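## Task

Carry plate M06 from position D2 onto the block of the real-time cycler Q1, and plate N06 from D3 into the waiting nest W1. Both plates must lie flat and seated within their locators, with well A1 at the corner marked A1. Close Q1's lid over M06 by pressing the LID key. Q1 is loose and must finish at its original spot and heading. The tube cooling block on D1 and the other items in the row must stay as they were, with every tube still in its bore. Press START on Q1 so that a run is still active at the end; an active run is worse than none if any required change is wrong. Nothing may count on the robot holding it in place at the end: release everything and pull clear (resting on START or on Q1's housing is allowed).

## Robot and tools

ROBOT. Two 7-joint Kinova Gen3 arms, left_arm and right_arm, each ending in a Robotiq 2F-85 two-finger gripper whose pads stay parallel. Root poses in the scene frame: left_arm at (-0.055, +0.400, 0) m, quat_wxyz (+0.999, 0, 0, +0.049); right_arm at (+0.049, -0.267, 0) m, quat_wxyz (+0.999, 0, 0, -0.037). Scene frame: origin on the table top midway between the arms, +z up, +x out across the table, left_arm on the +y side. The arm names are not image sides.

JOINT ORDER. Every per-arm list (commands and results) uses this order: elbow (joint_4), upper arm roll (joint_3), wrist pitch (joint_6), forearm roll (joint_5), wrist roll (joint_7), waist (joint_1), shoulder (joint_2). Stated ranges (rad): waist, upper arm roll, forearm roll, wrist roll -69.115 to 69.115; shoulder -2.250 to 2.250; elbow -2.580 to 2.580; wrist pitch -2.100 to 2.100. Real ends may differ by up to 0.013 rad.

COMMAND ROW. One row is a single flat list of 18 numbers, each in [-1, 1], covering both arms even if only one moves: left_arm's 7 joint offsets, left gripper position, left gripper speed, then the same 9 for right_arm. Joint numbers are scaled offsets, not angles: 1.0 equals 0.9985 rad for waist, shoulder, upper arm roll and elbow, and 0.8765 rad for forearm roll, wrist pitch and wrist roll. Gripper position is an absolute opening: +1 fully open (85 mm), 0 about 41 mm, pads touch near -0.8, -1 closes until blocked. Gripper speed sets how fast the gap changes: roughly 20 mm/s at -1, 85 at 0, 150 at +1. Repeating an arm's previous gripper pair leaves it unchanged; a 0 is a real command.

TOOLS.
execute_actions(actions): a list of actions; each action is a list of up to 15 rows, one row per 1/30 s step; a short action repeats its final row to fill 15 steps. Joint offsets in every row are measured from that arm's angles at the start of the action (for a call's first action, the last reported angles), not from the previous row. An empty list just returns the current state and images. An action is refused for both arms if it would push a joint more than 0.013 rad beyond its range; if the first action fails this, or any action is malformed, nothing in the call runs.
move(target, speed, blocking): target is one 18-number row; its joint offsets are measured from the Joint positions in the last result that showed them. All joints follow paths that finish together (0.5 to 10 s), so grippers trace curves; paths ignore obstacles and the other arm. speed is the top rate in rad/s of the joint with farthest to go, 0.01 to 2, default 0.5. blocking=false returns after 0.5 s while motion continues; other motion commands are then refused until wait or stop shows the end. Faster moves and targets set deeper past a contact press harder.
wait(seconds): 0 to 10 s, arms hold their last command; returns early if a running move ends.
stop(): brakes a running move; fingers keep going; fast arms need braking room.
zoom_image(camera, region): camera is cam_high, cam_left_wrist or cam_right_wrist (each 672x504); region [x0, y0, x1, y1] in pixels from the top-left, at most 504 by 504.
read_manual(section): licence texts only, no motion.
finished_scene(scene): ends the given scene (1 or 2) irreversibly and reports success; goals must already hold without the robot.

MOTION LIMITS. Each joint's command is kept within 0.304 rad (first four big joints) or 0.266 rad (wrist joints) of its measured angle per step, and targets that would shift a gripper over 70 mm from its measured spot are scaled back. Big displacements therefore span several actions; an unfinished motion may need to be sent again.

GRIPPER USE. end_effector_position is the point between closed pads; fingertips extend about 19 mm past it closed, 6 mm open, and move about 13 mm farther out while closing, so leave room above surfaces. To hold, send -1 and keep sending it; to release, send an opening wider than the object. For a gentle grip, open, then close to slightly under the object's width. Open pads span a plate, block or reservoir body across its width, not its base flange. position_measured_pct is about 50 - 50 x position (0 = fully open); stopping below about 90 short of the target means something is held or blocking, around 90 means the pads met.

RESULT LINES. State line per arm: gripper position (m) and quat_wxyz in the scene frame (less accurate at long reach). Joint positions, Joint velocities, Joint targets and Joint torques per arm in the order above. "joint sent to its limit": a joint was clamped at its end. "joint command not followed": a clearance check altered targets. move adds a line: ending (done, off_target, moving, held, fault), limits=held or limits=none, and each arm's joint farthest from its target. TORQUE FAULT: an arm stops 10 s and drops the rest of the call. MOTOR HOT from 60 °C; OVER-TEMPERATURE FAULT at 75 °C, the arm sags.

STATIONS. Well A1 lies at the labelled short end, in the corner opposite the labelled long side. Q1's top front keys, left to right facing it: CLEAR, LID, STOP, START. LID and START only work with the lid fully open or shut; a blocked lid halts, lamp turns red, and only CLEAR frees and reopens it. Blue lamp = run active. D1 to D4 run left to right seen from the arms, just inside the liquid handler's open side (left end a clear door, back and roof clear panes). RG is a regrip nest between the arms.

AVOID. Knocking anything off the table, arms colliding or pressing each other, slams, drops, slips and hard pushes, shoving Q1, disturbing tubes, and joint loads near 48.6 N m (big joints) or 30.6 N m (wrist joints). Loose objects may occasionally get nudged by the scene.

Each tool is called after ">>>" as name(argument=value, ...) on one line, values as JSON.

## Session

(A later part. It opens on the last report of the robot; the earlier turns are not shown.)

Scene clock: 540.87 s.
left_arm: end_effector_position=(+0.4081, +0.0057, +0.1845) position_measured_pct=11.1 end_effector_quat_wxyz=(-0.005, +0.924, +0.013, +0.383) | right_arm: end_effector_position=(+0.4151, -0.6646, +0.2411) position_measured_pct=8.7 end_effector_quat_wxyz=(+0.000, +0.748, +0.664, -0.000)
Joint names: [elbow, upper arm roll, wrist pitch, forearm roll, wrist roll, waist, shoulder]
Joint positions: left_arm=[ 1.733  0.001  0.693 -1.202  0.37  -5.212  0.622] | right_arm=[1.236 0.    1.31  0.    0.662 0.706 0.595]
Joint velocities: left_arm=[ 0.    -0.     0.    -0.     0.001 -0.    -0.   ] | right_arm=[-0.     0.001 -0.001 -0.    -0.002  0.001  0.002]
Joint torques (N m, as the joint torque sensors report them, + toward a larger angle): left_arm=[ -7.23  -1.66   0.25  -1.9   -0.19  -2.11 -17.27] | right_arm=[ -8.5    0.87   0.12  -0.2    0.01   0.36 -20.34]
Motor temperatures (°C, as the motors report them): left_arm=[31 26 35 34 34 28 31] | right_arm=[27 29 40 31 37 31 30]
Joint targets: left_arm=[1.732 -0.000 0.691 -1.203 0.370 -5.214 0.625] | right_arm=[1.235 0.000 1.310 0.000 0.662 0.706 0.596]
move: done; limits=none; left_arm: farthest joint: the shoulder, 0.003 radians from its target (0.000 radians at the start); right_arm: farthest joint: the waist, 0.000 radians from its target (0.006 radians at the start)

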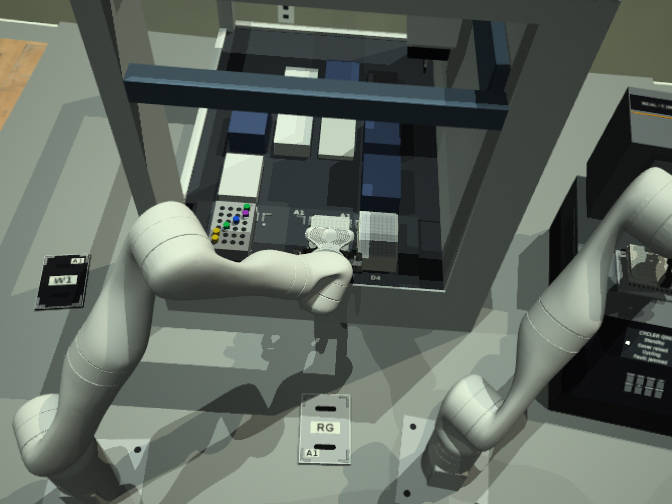

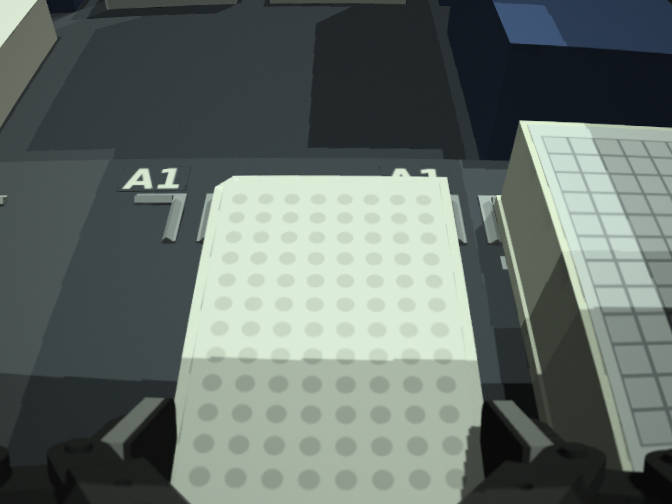

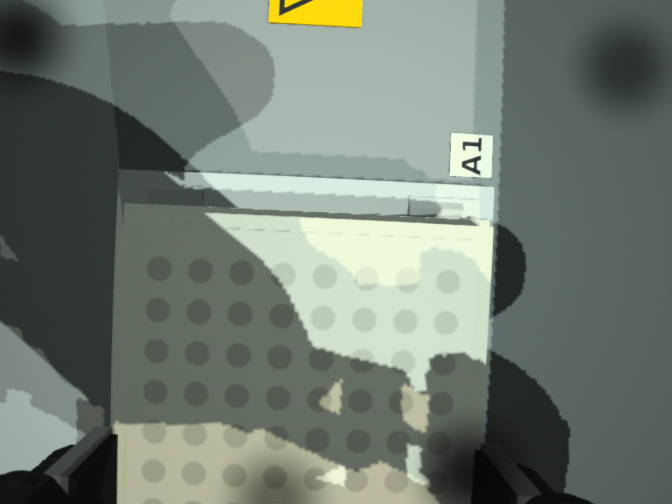

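>>> move(target=[-0.0153,0,0.0196,0.056,-0.073,0.0009,-0.029,0.72,-1, 0.0301,0,-0.0426,0,-0.0018,-0.0016,0.0072,0.75,-1], speed=0.06)

>>> zoom_image(camera="cam_right_wrist", region=[70, 130, 550, 330])

Scene clock: 551.47 s.
left_arm: end_effector_position=(+0.4074, +0.0057, +0.2014) position_measured_pct=11.1 end_effector_quat_wxyz=(-0.005, +0.924, +0.013, +0.383) | right_arm: end_effector_position=(+0.4153, -0.6636, +0.2281) position_measured_pct=8.7 end_effector_quat_wxyz=(+0.000, +0.748, +0.664, -0.000)
Joint names: [elbow, upper arm roll, wrist pitch, forearm roll, wrist roll, waist, shoulder]
Joint positions: left_arm=[ 1.718  0.001  0.71  -1.153  0.306 -5.211  0.593] | right_arm=[1.266 0.    1.273 0.    0.661 0.705 0.603]
Joint velocities: left_arm=[-0.    -0.    -0.001 -0.    -0.    -0.    -0.001] | right_arm=[ 0.001 -0.     0.001  0.    -0.     0.001 -0.   ]
Joint torques (N m, as the joint torque sensors report them, + toward a larger angle): left_arm=[ -6.71  -0.58   0.91  -1.54  -0.16  -0.15 -20.03] | right_arm=[ -8.51   0.95   0.19  -0.22  -0.08   0.33 -20.84]
Motor temperatures (°C, as the motors report them): left_arm=[31 26 35 34 34 28 31] | right_arm=[27 29 40 31 37 31 30]
Joint targets: left_arm=[1.718 0.001 0.710 -1.153 0.306 -5.211 0.593] | right_arm=[1.266 0.000 1.273 0.000 0.661 0.705 0.603]
move: done; limits=none; left_arm: farthest joint: the waist, 0.000 radians from its target (0.001 radians at the start); right_arm: farthest joint: the waist, 0.000 radians from its target (0.002 radians at the start)

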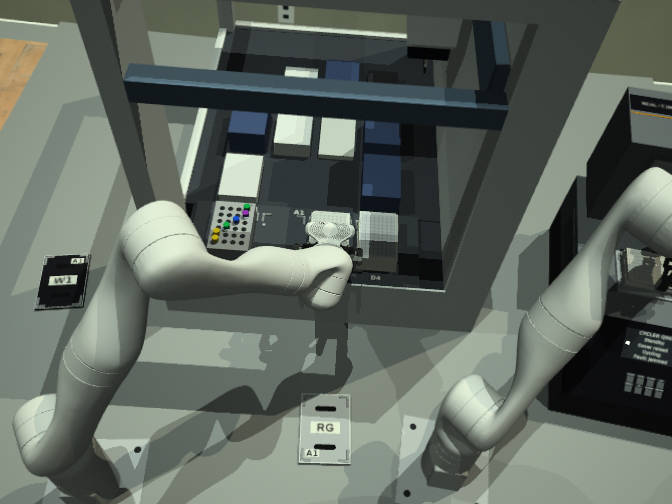

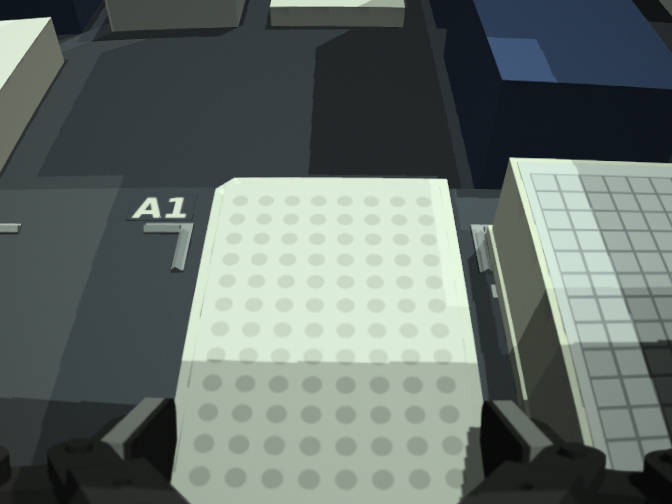

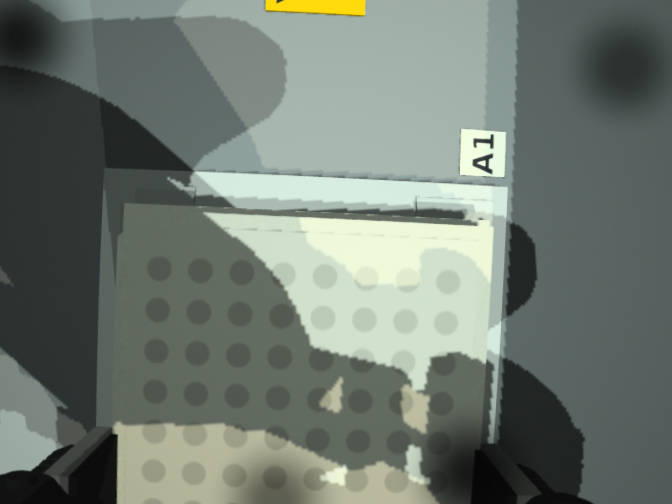

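Region (70, 130, 550, 330) of cam_right_wrist's 672x504 image, scaled by 1.050; it fills the top 210 rows of this view, and the rest is white.

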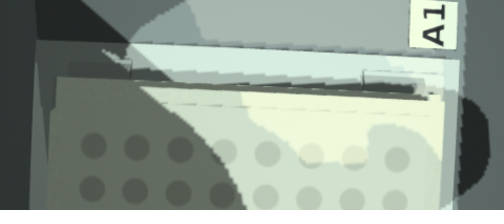

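>>> zoom_image(camera="cam_right_wrist", region=[390, 170, 530, 270])

>>> zoom_image(camera="cam_right_wrist", region=[90, 155, 230, 255])

Region (390, 170, 530, 270) of cam_right_wrist's 672x504 image, scaled by 3.600; it fills the top 360 rows of this view, and the rest is white.

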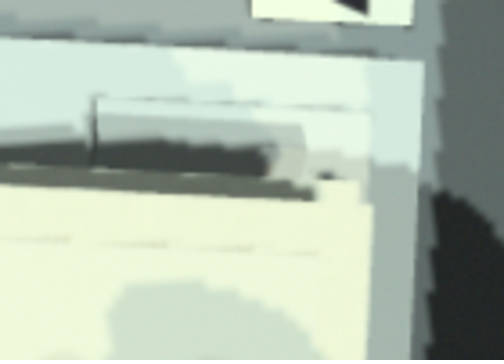

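Region (90, 155, 230, 255) of cam_right_wrist's 672x504 image, scaled by 3.600; it fills the top 360 rows of this view, and the rest is white.

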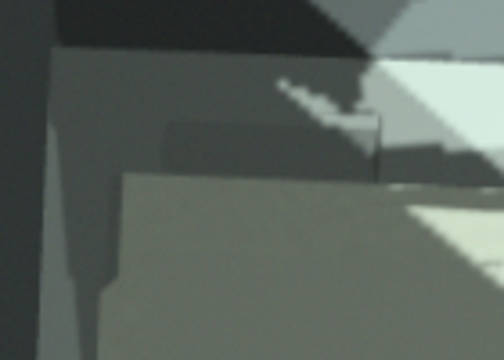

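>>> move(target=[0.19,-0.001,0.1172,0.0157,0.1992,0.2002,-0.1212,0.72,-1, 0.0186,0,-0.0273,0,-0.001,-0.0009,0.0053,0.75,-1], speed=0.18)

Scene clock: 570.03 s.
left_arm: end_effector_position=(+0.3007, +0.0206, +0.2117) position_measured_pct=11.1 end_effector_quat_wxyz=(-0.006, +0.924, +0.013, +0.383) | right_arm: end_effector_position=(+0.4153, -0.6629, +0.2197) position_measured_pct=8.7 end_effector_quat_wxyz=(+0.000, +0.748, +0.664, -0.000)
Joint names: [elbow, upper arm roll, wrist pitch, forearm roll, wrist roll, waist, shoulder]
Joint positions: left_arm=[ 1.908 -0.     0.813 -1.139  0.48  -5.012  0.472] | right_arm=[1.284 0.    1.249 0.    0.66  0.704 0.608]
Joint velocities: left_arm=[-0.    -0.    -0.001  0.     0.     0.003 -0.002] | right_arm=[ 0.     0.001  0.001 -0.    -0.001 -0.    -0.   ]
Joint torques (N m, as the joint torque sensors report them, + toward a larger angle): left_arm=[ -5.98  -0.72   1.41  -1.53  -0.14  -0.16 -16.84] | right_arm=[ -8.21   0.92   0.19  -0.17  -0.07   0.33 -20.81]
Motor temperatures (°C, as the motors report them): left_arm=[31 26 35 34 34 28 31] | right_arm=[27 29 40 31 37 31 31]
Joint targets: left_arm=[1.908 -0.000 0.813 -1.139 0.480 -5.012 0.472] | right_arm=[1.284 0.000 1.249 0.000 0.660 0.704 0.608]
move: done; limits=none; left_arm: farthest joint: the waist, 0.001 radians from its target (0.200 radians at the start); right_arm: farthest joint: the waist, 0.000 radians from its target (0.000 radians at the start)

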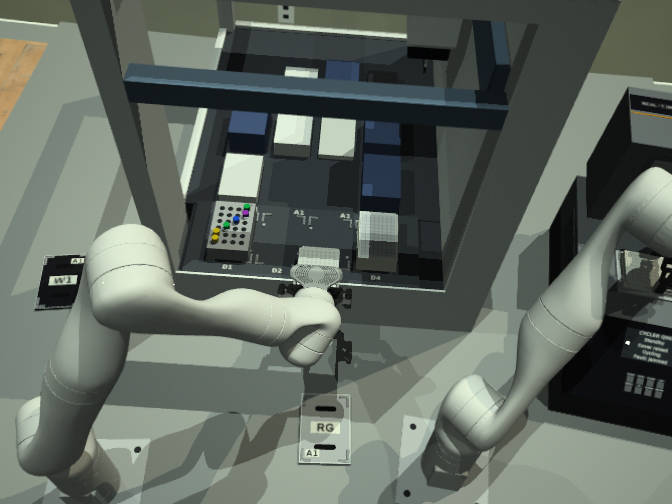

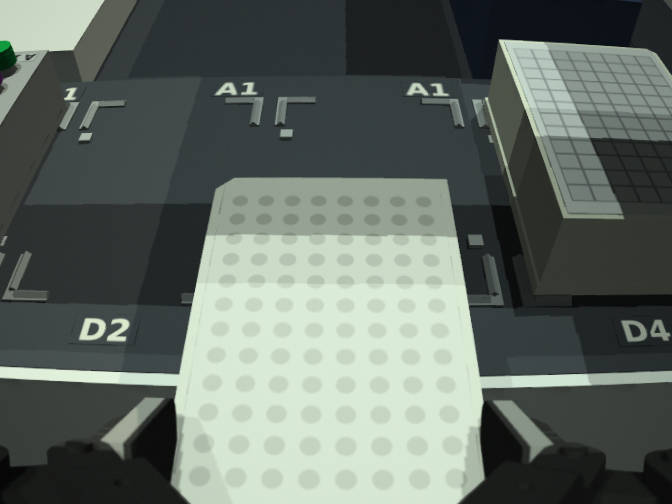

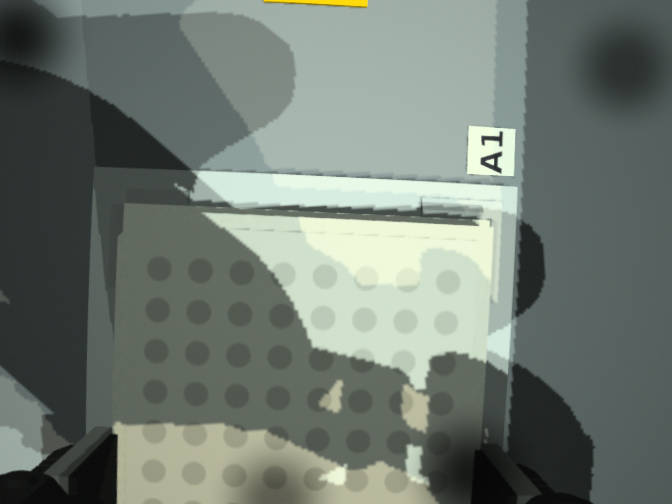

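>>> move(target=[0.457,0,0.5147,0.3493,-0.296,0.2772,-0.8975,0.72,-1, 0.0049,0,-0.0078,0,0,0,0.0019,0.75,-1], speed=0.65)

Scene clock: 609.93 s.
left_arm: end_effector_position=(+0.1550, +0.2888, +0.3345) position_measured_pct=11.1 end_effector_quat_wxyz=(-0.010, +0.924, +0.023, +0.383) | right_arm: end_effector_position=(+0.4150, -0.6630, +0.2185) position_measured_pct=8.7 end_effector_quat_wxyz=(+0.001, +0.748, +0.664, -0.000)
Joint names: [elbow, upper arm roll, wrist pitch, forearm roll, wrist roll, waist, shoulder]
Joint positions: left_arm=[ 2.364 -0.     1.264 -0.833  0.221 -4.735 -0.424] | right_arm=[1.289 0.    1.243 0.001 0.66  0.704 0.607]
Joint velocities: left_arm=[ 0.     0.     0.     0.001 -0.     0.002 -0.002] | right_arm=[ 0.001  0.003  0.002  0.     0.001 -0.     0.   ]
Joint torques (N m, as the joint torque sensors report them, + toward a larger angle): left_arm=[-7.6   1.01  0.77 -2.16 -0.05 -0.17 -0.28] | right_arm=[ -8.11   0.79  -0.46  -0.19  -0.07   0.24 -19.04]
Motor temperatures (°C, as the motors report them): left_arm=[31 26 35 34 34 28 31] | right_arm=[27 29 40 31 37 31 31]
Joint targets: left_arm=[2.364 -0.000 1.264 -0.833 0.221 -4.735 -0.424] | right_arm=[1.289 0.000 1.242 0.000 0.660 0.704 0.610]
move: done; limits=none; left_arm: farthest joint: the waist, 0.000 radians from its target (0.276 radians at the start); right_arm: farthest joint: the shoulder, 0.002 radians from its target (0.002 radians at the start)

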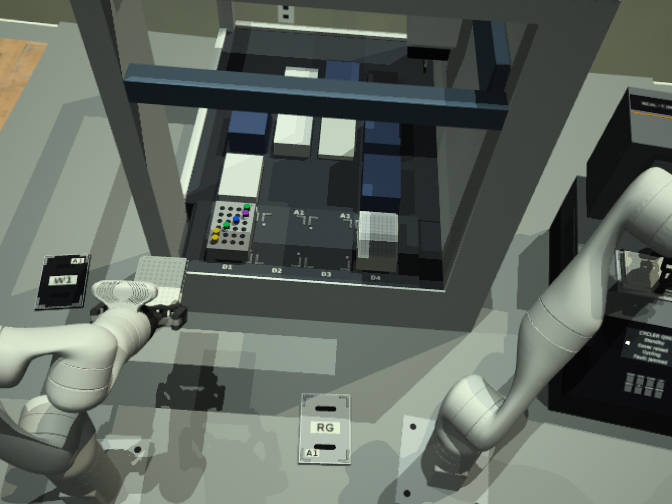

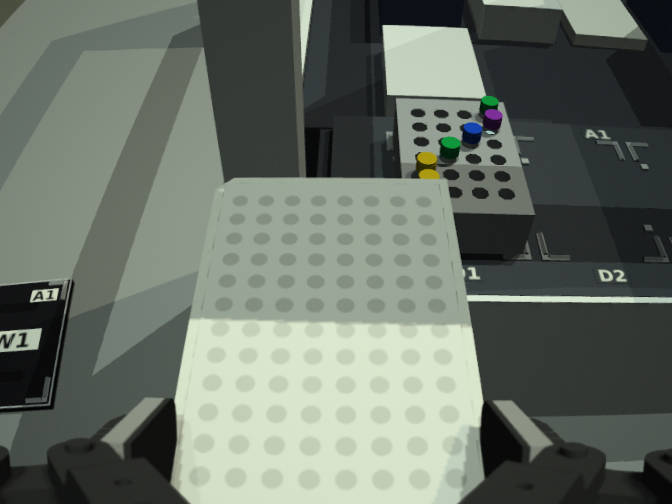

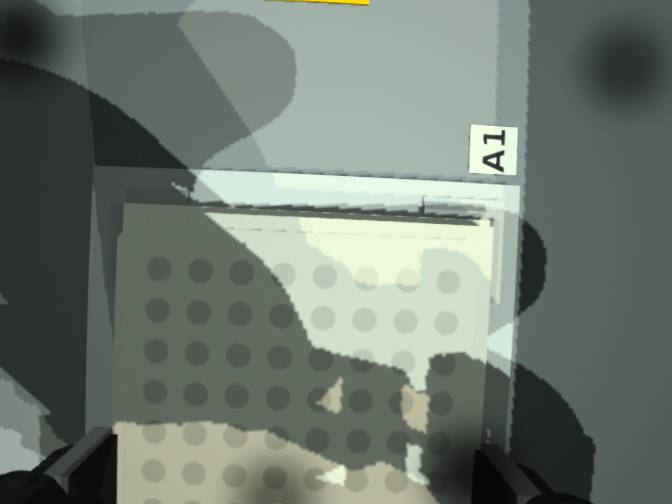

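>>> move(target=[0.0089,0,-0.1804,0.1194,-0.6592,-0.9516,-0.2821,0.72,-1, 0,0,0,0,0,0,0,1,-0.5], speed=0.75)

Scene clock: 619.27 s.
left_arm: end_effector_position=(+0.1616, +0.4646, +0.3544) position_measured_pct=11.1 end_effector_quat_wxyz=(-0.095, +0.895, +0.229, +0.371) | right_arm: end_effector_position=(+0.4150, -0.6630, +0.2185) position_measured_pct=0.0 end_effector_quat_wxyz=(+0.001, +0.748, +0.664, -0.000)
Joint names: [elbow, upper arm roll, wrist pitch, forearm roll, wrist roll, waist, shoulder]
Joint positions: left_arm=[ 2.373 -0.     1.106 -0.728 -0.357 -5.685 -0.705] | right_arm=[1.289 0.    1.243 0.001 0.66  0.704 0.607]
Joint velocities: left_arm=[ 0.     0.     0.001 -0.001 -0.    -0.001 -0.001] | right_arm=[-0.    -0.    -0.    -0.    -0.    -0.001 -0.   ]
Joint torques (N m, as the joint torque sensors report them, + toward a larger angle): left_arm=[-9.2   0.9  -0.43 -1.88  0.14 -0.37  3.2 ] | right_arm=[ -8.23   0.85   0.13  -0.23  -0.02   0.4  -20.68]
Motor temperatures (°C, as the motors report them): left_arm=[31 26 35 34 34 28 31] | right_arm=[27 29 40 31 37 31 31]
Joint targets: left_arm=[2.373 -0.000 1.106 -0.728 -0.357 -5.685 -0.705] | right_arm=[1.289 0.000 1.243 0.001 0.660 0.704 0.607]
move: done; limits=none; left_arm: farthest joint: the waist, 0.000 radians from its target (0.950 radians at the start); right_arm: farthest joint: the waist, 0.000 radians from its target (0.000 radians at the start)

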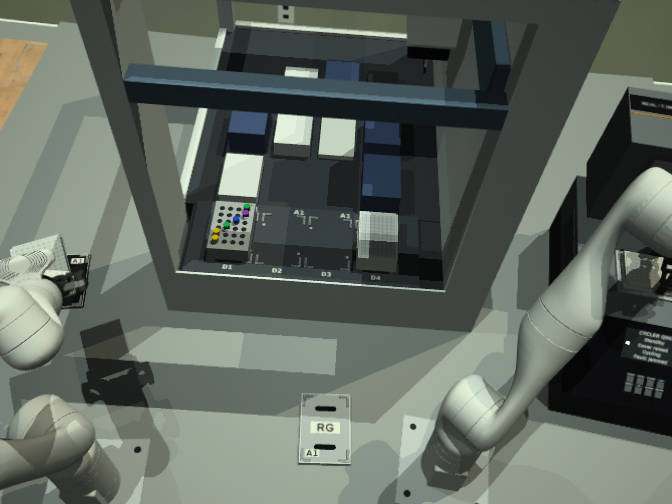

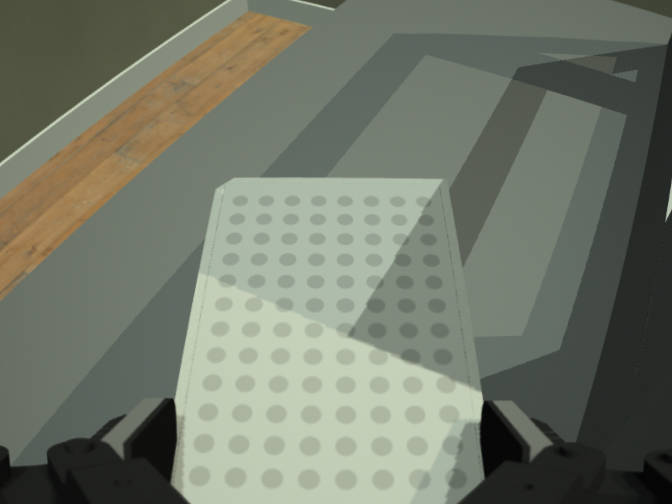

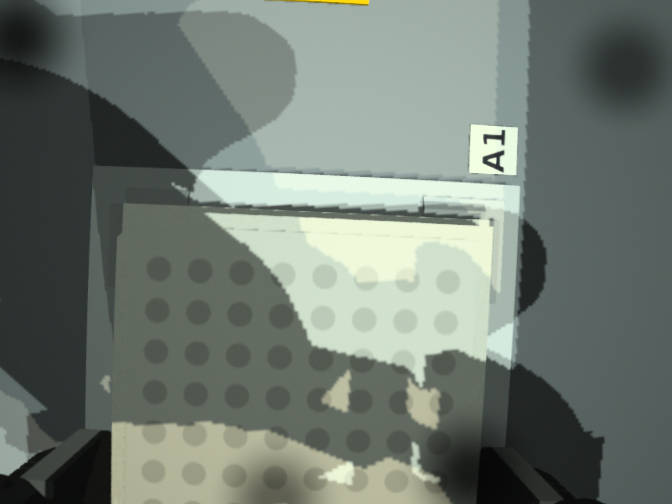

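>>> move(target=[0.097,0,-0.9942,0.0844,-0.4922,-0.9516,0.4056,0.72,-1, -0.0625,0,0.0947,0,0,0,-0.0205,1,-0.5], speed=0.75)

Scene clock: 640.80 s.
left_arm: end_effector_position=(+0.2546, +0.5708, +0.2915) position_measured_pct=11.1 end_effector_quat_wxyz=(-0.123, +0.874, +0.295, +0.367) | right_arm: end_effector_position=(+0.4151, -0.6631, +0.2483) position_measured_pct=0.0 end_effector_quat_wxyz=(+0.001, +0.748, +0.664, -0.000)
Joint names: [elbow, upper arm roll, wrist pitch, forearm roll, wrist roll, waist, shoulder]
Joint positions: left_arm=[ 2.47  -0.     0.234 -0.654 -0.788 -6.635 -0.3  ] | right_arm=[1.226 0.    1.326 0.001 0.66  0.704 0.587]
Joint velocities: left_arm=[-0.    -0.    -0.001  0.    -0.    -0.004  0.001] | right_arm=[-0.001 -0.001  0.001  0.001 -0.     0.002  0.   ]
Joint torques (N m, as the joint torque sensors report them, + toward a larger angle): left_arm=[-8.57  0.26 -1.38 -0.37 -0.19 -0.16 -4.11] | right_arm=[ -8.36   0.85   0.15  -0.12  -0.03   0.36 -20.59]
Motor temperatures (°C, as the motors report them): left_arm=[31 26 35 34 34 28 31] | right_arm=[27 29 40 31 37 31 32]
Joint targets: left_arm=[2.470 -0.000 0.234 -0.654 -0.788 -6.635 -0.300] | right_arm=[1.226 0.000 1.326 0.001 0.660 0.704 0.587]
move: done; limits=none; left_arm: farthest joint: the waist, 0.000 radians from its target (0.950 radians at the start); right_arm: farthest joint: the waist, 0.000 radians from its target (0.000 radians at the start)

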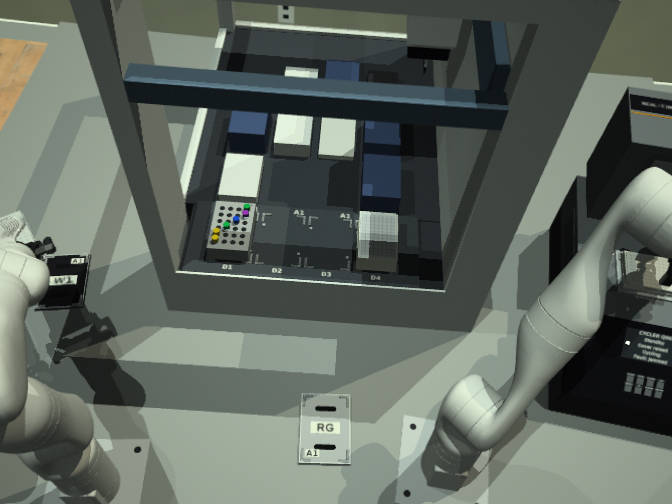

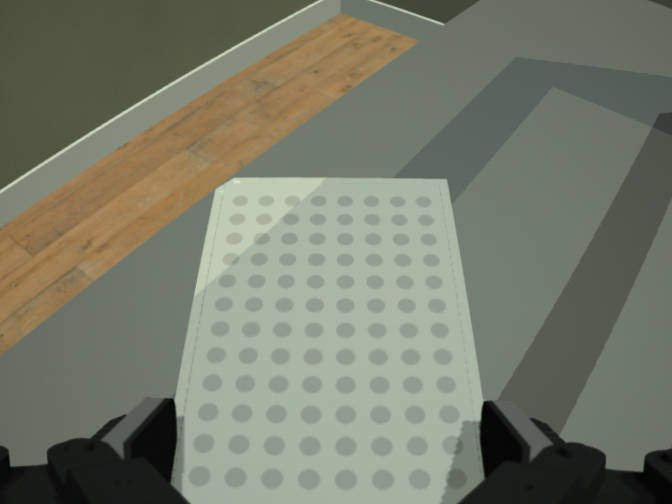

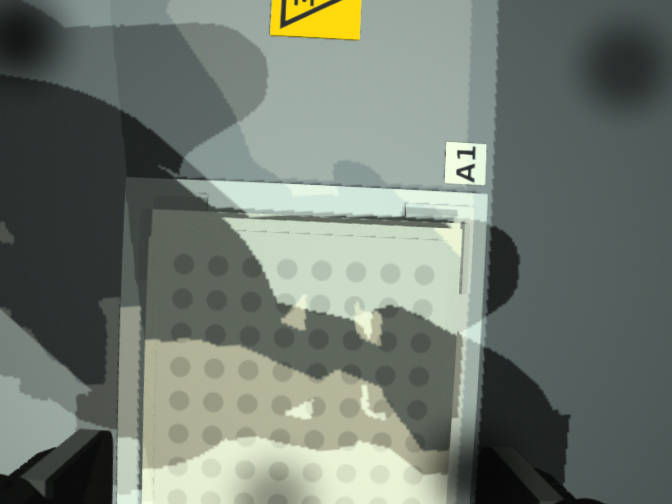

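>>> move(target=[0.05,0,-0.8868,0.0119,-0.6144,-0.3006,0.631,0.72,-1, 0.5391,0,-0.3423,-0.5335,-0.9784,0.4868,-0.3756,1,-0.5], speed=0.7)

Scene clock: 657.27 s.
left_arm: end_effector_position=(+0.3400, +0.6021, +0.1638) position_measured_pct=11.1 end_effector_quat_wxyz=(-0.058, +0.912, +0.138, +0.383) | right_arm: end_effector_position=(+0.2699, -0.6498, +0.2897) position_measured_pct=0.0 end_effector_quat_wxyz=(+0.014, +0.975, -0.053, +0.216)
Joint names: [elbow, upper arm roll, wrist pitch, forearm roll, wrist roll, waist, shoulder]
Joint positions: left_arm=[ 2.52  -0.    -0.543 -0.644 -1.327 -6.935  0.329] | right_arm=[ 1.765  0.     1.026 -0.467 -0.198  1.19   0.212]
Joint velocities: left_arm=[-0.     0.    -0.001  0.001 -0.     0.001  0.003] | right_arm=[-0.     0.002 -0.001  0.    -0.001  0.004 -0.001]
Joint torques (N m, as the joint torque sensors report them, + toward a larger angle): left_arm=[ -3.73   0.42  -1.9    0.28  -0.28  -0.16 -11.71] | right_arm=[ -8.56   0.41  -0.12  -1.13  -0.01   0.11 -13.59]
Motor temperatures (°C, as the motors report them): left_arm=[31 26 35 34 34 28 31] | right_arm=[27 29 40 31 37 31 32]
Joint targets: left_arm=[2.520 -0.000 -0.543 -0.644 -1.327 -6.935 0.330] | right_arm=[1.765 0.000 1.026 -0.467 -0.198 1.190 0.212]
move: done; limits=none; left_arm: farthest joint: the shoulder, 0.001 radians from its target (0.630 radians at the start); right_arm: farthest joint: the waist, 0.000 radians from its target (0.486 radians at the start)

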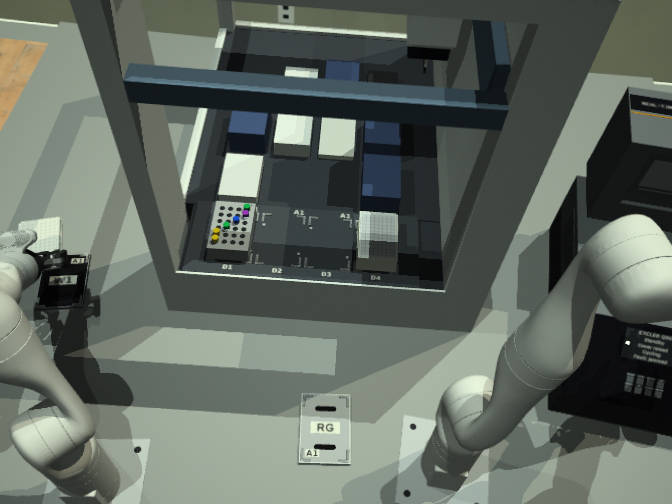

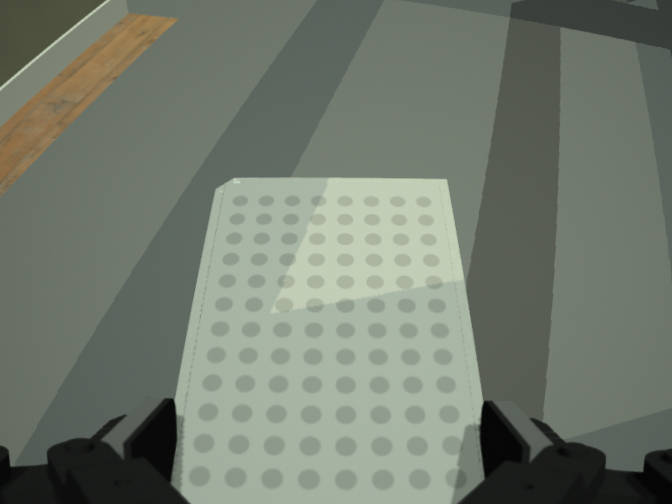

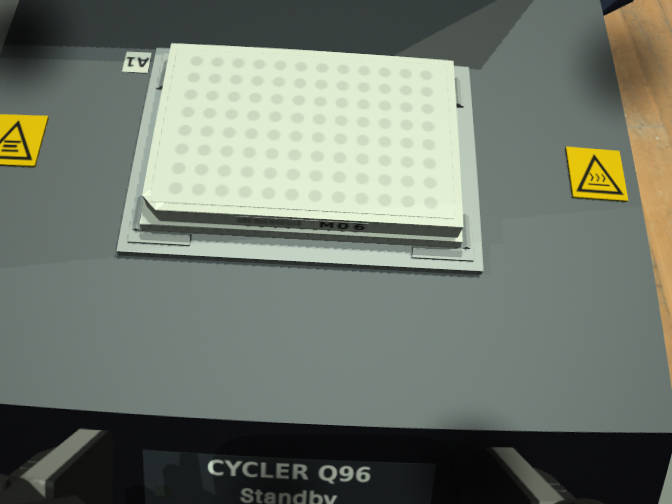

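>>> zoom_image(camera="cam_right_wrist", region=[100, 30, 500, 290])

Region (100, 30, 500, 290) of cam_right_wrist's 672x504 image, scaled by 1.260; it fills the top 328 rows of this view, and the rest is white.

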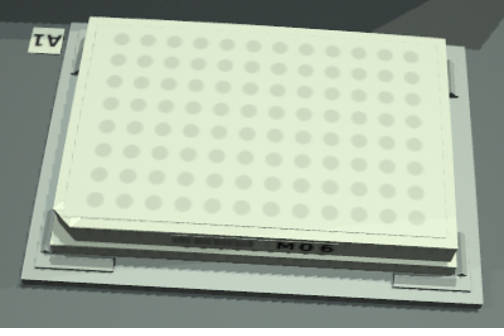

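>>> move(target=[0.0268,0,-0.4869,0.0957,-0.4608,-0.093,0.4805,0.72,-1, 0.222,0,-0.3199,-0.2167,0.5779,0.2181,0.2199,-0.85,0.5], speed=0.4)

>>> zoom_image(camera="cam_left_wrist", region=[130, 160, 530, 420])

Scene clock: 676.70 s.
left_arm: end_effector_position=(+0.3401, +0.6010, +0.0499) position_measured_pct=11.1 end_effector_quat_wxyz=(-0.035, +0.918, +0.083, +0.385) | right_arm: end_effector_position=(+0.1892, -0.6662, +0.1491) position_measured_pct=90.5 end_effector_quat_wxyz=(+0.013, +0.975, -0.048, +0.216)
Joint names: [elbow, upper arm roll, wrist pitch, forearm roll, wrist roll, waist, shoulder]
Joint positions: left_arm=[ 2.546 -0.    -0.97  -0.56  -1.731 -7.028  0.809] | right_arm=[ 1.986  0.     0.746 -0.657  0.309  1.407  0.432]
Joint velocities: left_arm=[-0.001 -0.    -0.    -0.001 -0.001 -0.001  0.002] | right_arm=[ 0.     0.    -0.    -0.     0.     0.002  0.001]
Joint torques (N m, as the joint torque sensors report them, + toward a larger angle): left_arm=[  0.72   1.66  -1.99  -0.33  -0.15  -0.39 -14.88] | right_arm=[ -6.08   0.39   0.51  -0.9   -0.04   0.31 -15.08]
Motor temperatures (°C, as the motors report them): left_arm=[31 26 35 34 34 28 31] | right_arm=[27 29 40 31 37 31 32]
Joint targets: left_arm=[2.546 -0.000 -0.970 -0.560 -1.731 -7.028 0.809] | right_arm=[1.986 0.000 0.746 -0.657 0.309 1.407 0.432]
move: done; limits=none; left_arm: farthest joint: the waist, 0.000 radians from its target (0.093 radians at the start); right_arm: farthest joint: the waist, 0.000 radians from its target (0.218 radians at the start)

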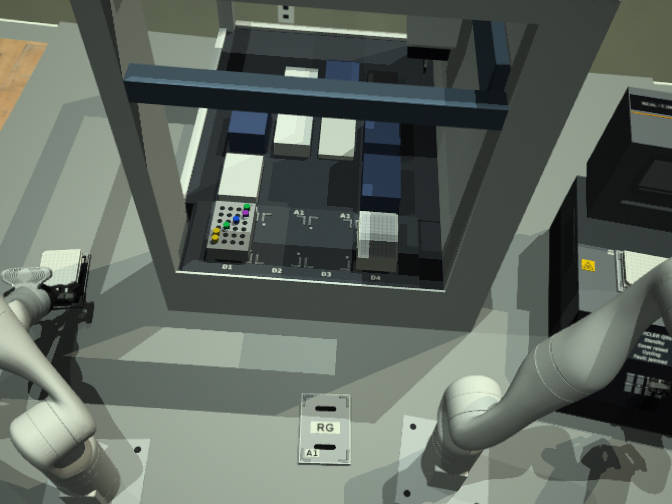

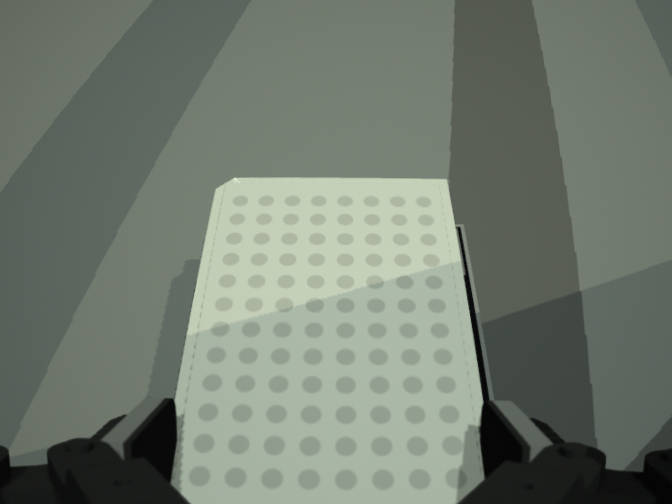

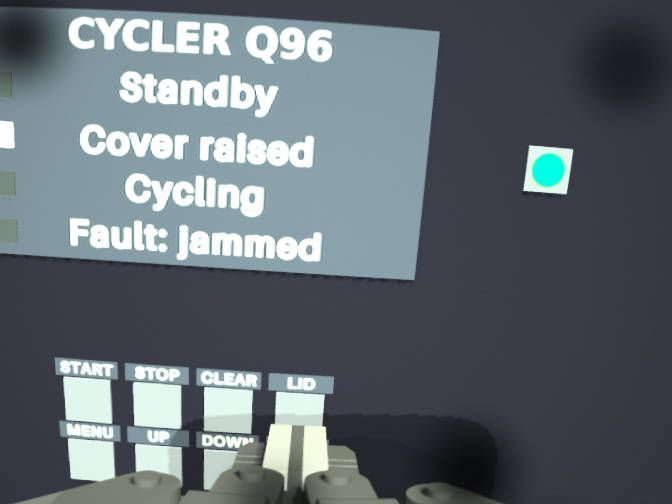

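Region (130, 160, 530, 420) of cam_left_wrist's 672x504 image, scaled by 1.260; it fills the top 328 rows of this view, and the rest is white.

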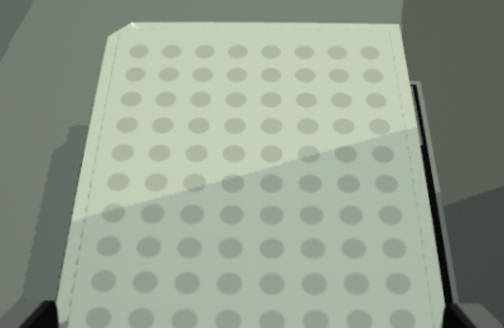

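>>> execute_actions(actions=[])

Scene clock: 711.17 s.
left_arm: end_effector_position=(+0.3401, +0.6010, +0.0498) position_measured_pct=11.1 end_effector_quat_wxyz=(-0.035, +0.918, +0.083, +0.385) | right_arm: end_effector_position=(+0.1891, -0.6662, +0.1491) position_measured_pct=90.5 end_effector_quat_wxyz=(+0.013, +0.975, -0.048, +0.216)
Joint names: [elbow, upper arm roll, wrist pitch, forearm roll, wrist roll, waist, shoulder]
Joint positions: left_arm=[ 2.546 -0.    -0.97  -0.56  -1.731 -7.028  0.809] | right_arm=[ 1.986  0.     0.746 -0.657  0.309  1.407  0.432]
Joint velocities: left_arm=[ 0.    -0.    -0.     0.001  0.     0.002 -0.   ] | right_arm=[ 0.     0.    -0.001 -0.002  0.     0.001  0.   ]
Joint torques (N m, as the joint torque sensors report them, + toward a larger angle): left_arm=[  1.17   1.42  -2.08  -0.52  -0.3   -0.39 -14.97] | right_arm=[ -6.04   0.31   0.49  -0.94  -0.08   0.39 -15.1 ]
Motor temperatures (°C, as the motors report them): left_arm=[31 26 35 34 34 28 31] | right_arm=[27 29 40 31 37 31 32]
Joint targets: left_arm=[2.546 -0.000 -0.970 -0.560 -1.731 -7.028 0.809] | right_arm=[1.986 0.000 0.746 -0.657 0.309 1.407 0.432]

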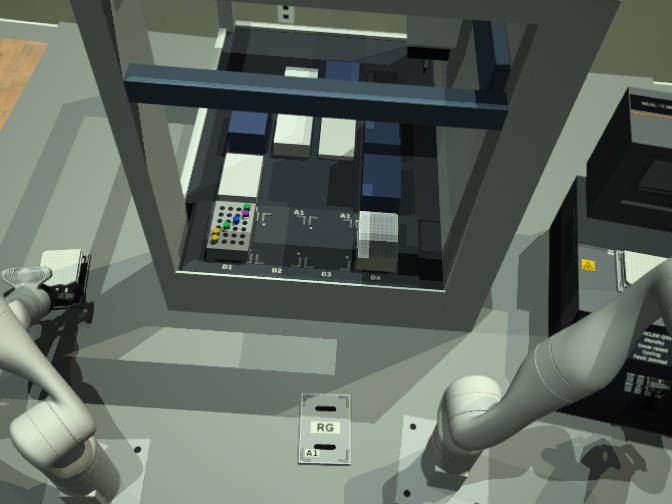

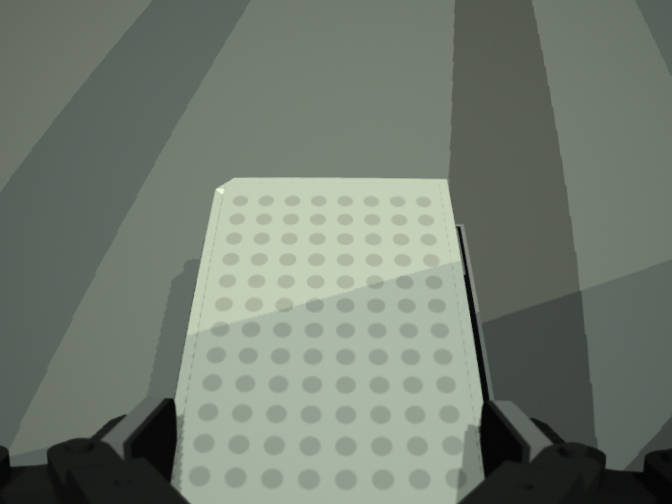

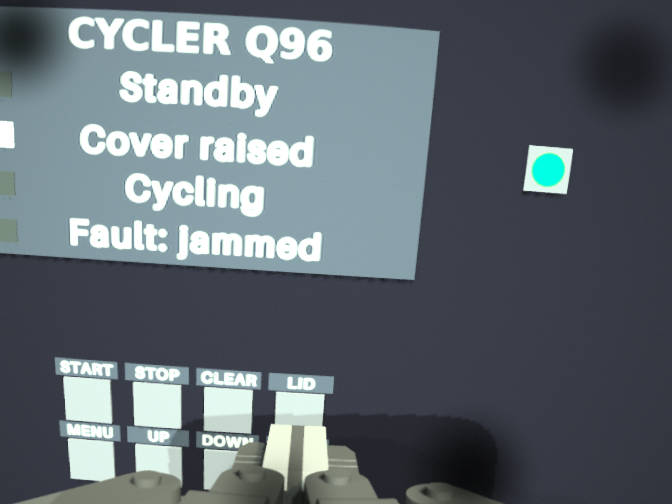

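>>> zoom_image(camera="cam_high", region=[560, 220, 672, 320])

>>> move(target=[0.0027,0,-0.0369,0.0210,-0.0248,0.0067,0.0344,0.72,-1, 0.0116,0,-0.0399,-0.0364,0.0297,-0.0149,0.026,-0.85,0.5], speed=0.04)

Region (560, 220, 672, 320) of cam_high's 672x504 image, scaled by 4.500, with more detail than that image has; it fills the top 450 rows of this view, and the rest is white.

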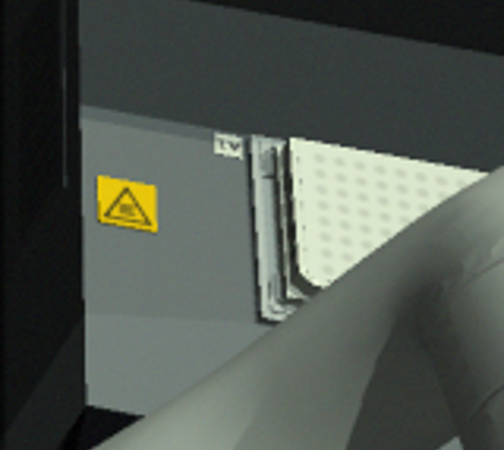

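Scene clock: 730.67 s.
left_arm: end_effector_position=(+0.3401, +0.5987, +0.0420) position_measured_pct=11.1 end_effector_quat_wxyz=(-0.035, +0.918, +0.083, +0.385) | right_arm: end_effector_position=(+0.1951, -0.6669, +0.1382) position_measured_pct=90.5 end_effector_quat_wxyz=(+0.014, +0.975, -0.048, +0.217)
Joint names: [elbow, upper arm roll, wrist pitch, forearm roll, wrist roll, waist, shoulder]
Joint positions: left_arm=[ 2.549 -0.    -1.002 -0.542 -1.752 -7.021  0.843] | right_arm=[ 1.998  0.001  0.712 -0.689  0.335  1.393  0.455]
Joint velocities: left_arm=[ 0.    -0.     0.002 -0.001  0.     0.002  0.002] | right_arm=[ 0.001  0.002 -0.002  0.    -0.001 -0.    -0.   ]
Joint torques (N m, as the joint torque sensors report them, + toward a larger angle): left_arm=[  1.52   1.55  -1.97  -0.24  -0.24  -0.57 -15.06] | right_arm=[ -6.    -0.04  -0.19  -1.13  -0.06  -0.35 -13.28]
Motor temperatures (°C, as the motors report them): left_arm=[31 26 35 34 34 28 31] | right_arm=[27 29 40 31 37 31 32]
Joint targets: left_arm=[2.549 -0.000 -1.002 -0.542 -1.752 -7.021 0.843] | right_arm=[1.998 0.000 0.711 -0.689 0.335 1.393 0.458]
move: done; limits=none; left_arm: farthest joint: the waist, 0.000 radians from its target (0.007 radians at the start); right_arm: farthest joint: the shoulder, 0.003 radians from its target (0.026 radians at the start)

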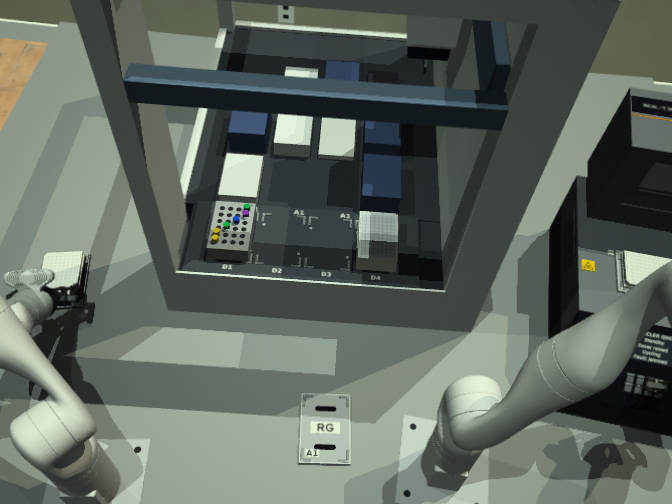

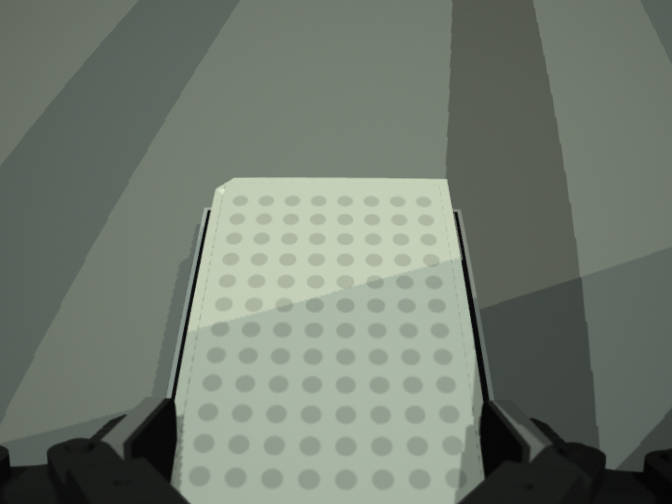

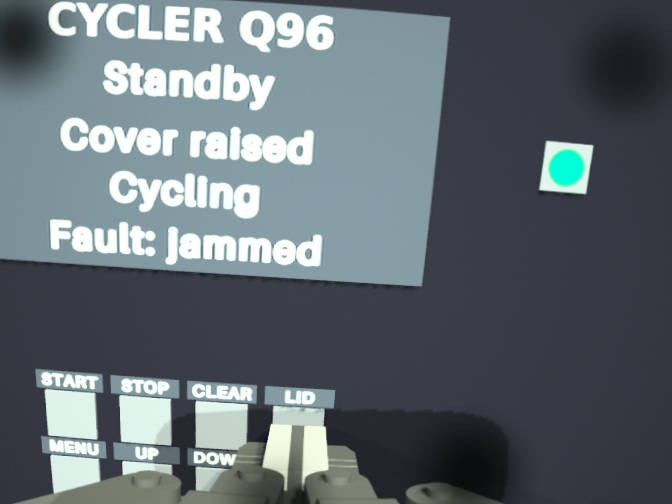

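>>> move(target=[0,0,0,0,0,0,0,0.72,-1, -0.0116,0,0.0388,0.0364,-0.0297,0.0140,-0.023,-0.85,0.5], speed=0.08)

>>> zoom_image(camera="cam_left_wrist", region=[150, 160, 510, 420])

Scene clock: 734.77 s.
left_arm: end_effector_position=(+0.3401, +0.5987, +0.0420) position_measured_pct=11.1 end_effector_quat_wxyz=(-0.035, +0.918, +0.083, +0.385) | right_arm: end_effector_position=(+0.1890, -0.6658, +0.1489) position_measured_pct=90.5 end_effector_quat_wxyz=(+0.013, +0.975, -0.048, +0.216)
Joint names: [elbow, upper arm roll, wrist pitch, forearm roll, wrist roll, waist, shoulder]
Joint positions: left_arm=[ 2.549 -0.    -1.002 -0.542 -1.752 -7.021  0.843] | right_arm=[ 1.987  0.001  0.746 -0.657  0.309  1.407  0.432]
Joint velocities: left_arm=[ 0.    -0.    -0.    -0.001 -0.    -0.    -0.   ] | right_arm=[-0.001 -0.001  0.001 -0.    -0.004  0.001 -0.001]
Joint torques (N m, as the joint torque sensors report them, + toward a larger angle): left_arm=[  0.72   1.52  -1.99  -0.46  -0.11  -0.35 -15.27] | right_arm=[ -5.95   0.28   0.53  -0.91   0.03   0.35 -14.72]
Motor temperatures (°C, as the motors report them): left_arm=[31 26 35 34 34 28 31] | right_arm=[27 29 40 31 37 31 32]
Joint targets: left_arm=[2.549 -0.000 -1.002 -0.542 -1.752 -7.021 0.843] | right_arm=[1.987 0.001 0.746 -0.657 0.309 1.407 0.432]
move: done; limits=none; left_arm: farthest joint: the waist, 0.000 radians from its target (0.000 radians at the start); right_arm: farthest joint: the waist, 0.000 radians from its target (0.014 radians at the start)

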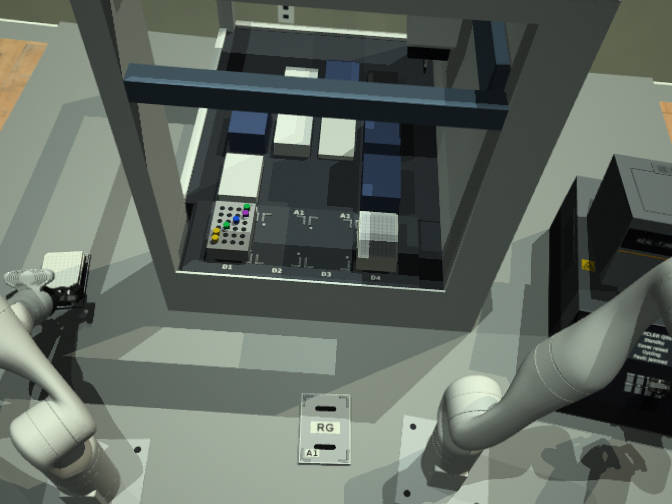

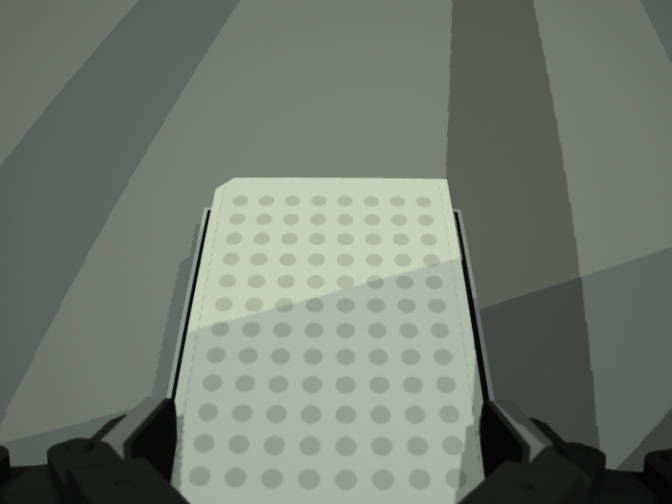

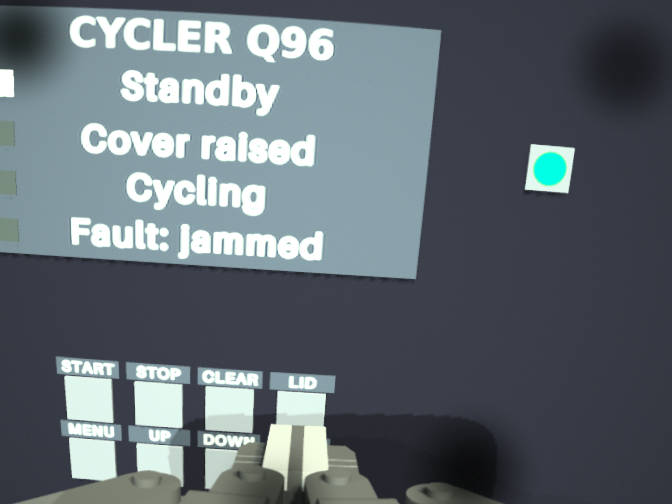

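Region (150, 160, 510, 420) of cam_left_wrist's 672x504 image, scaled by 1.400.

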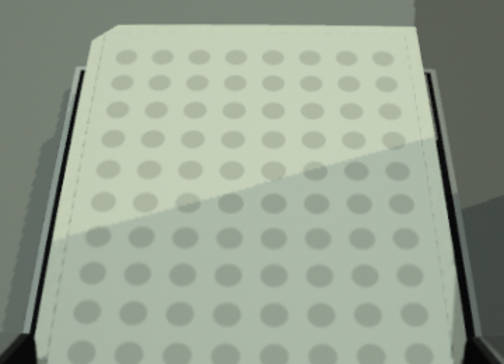

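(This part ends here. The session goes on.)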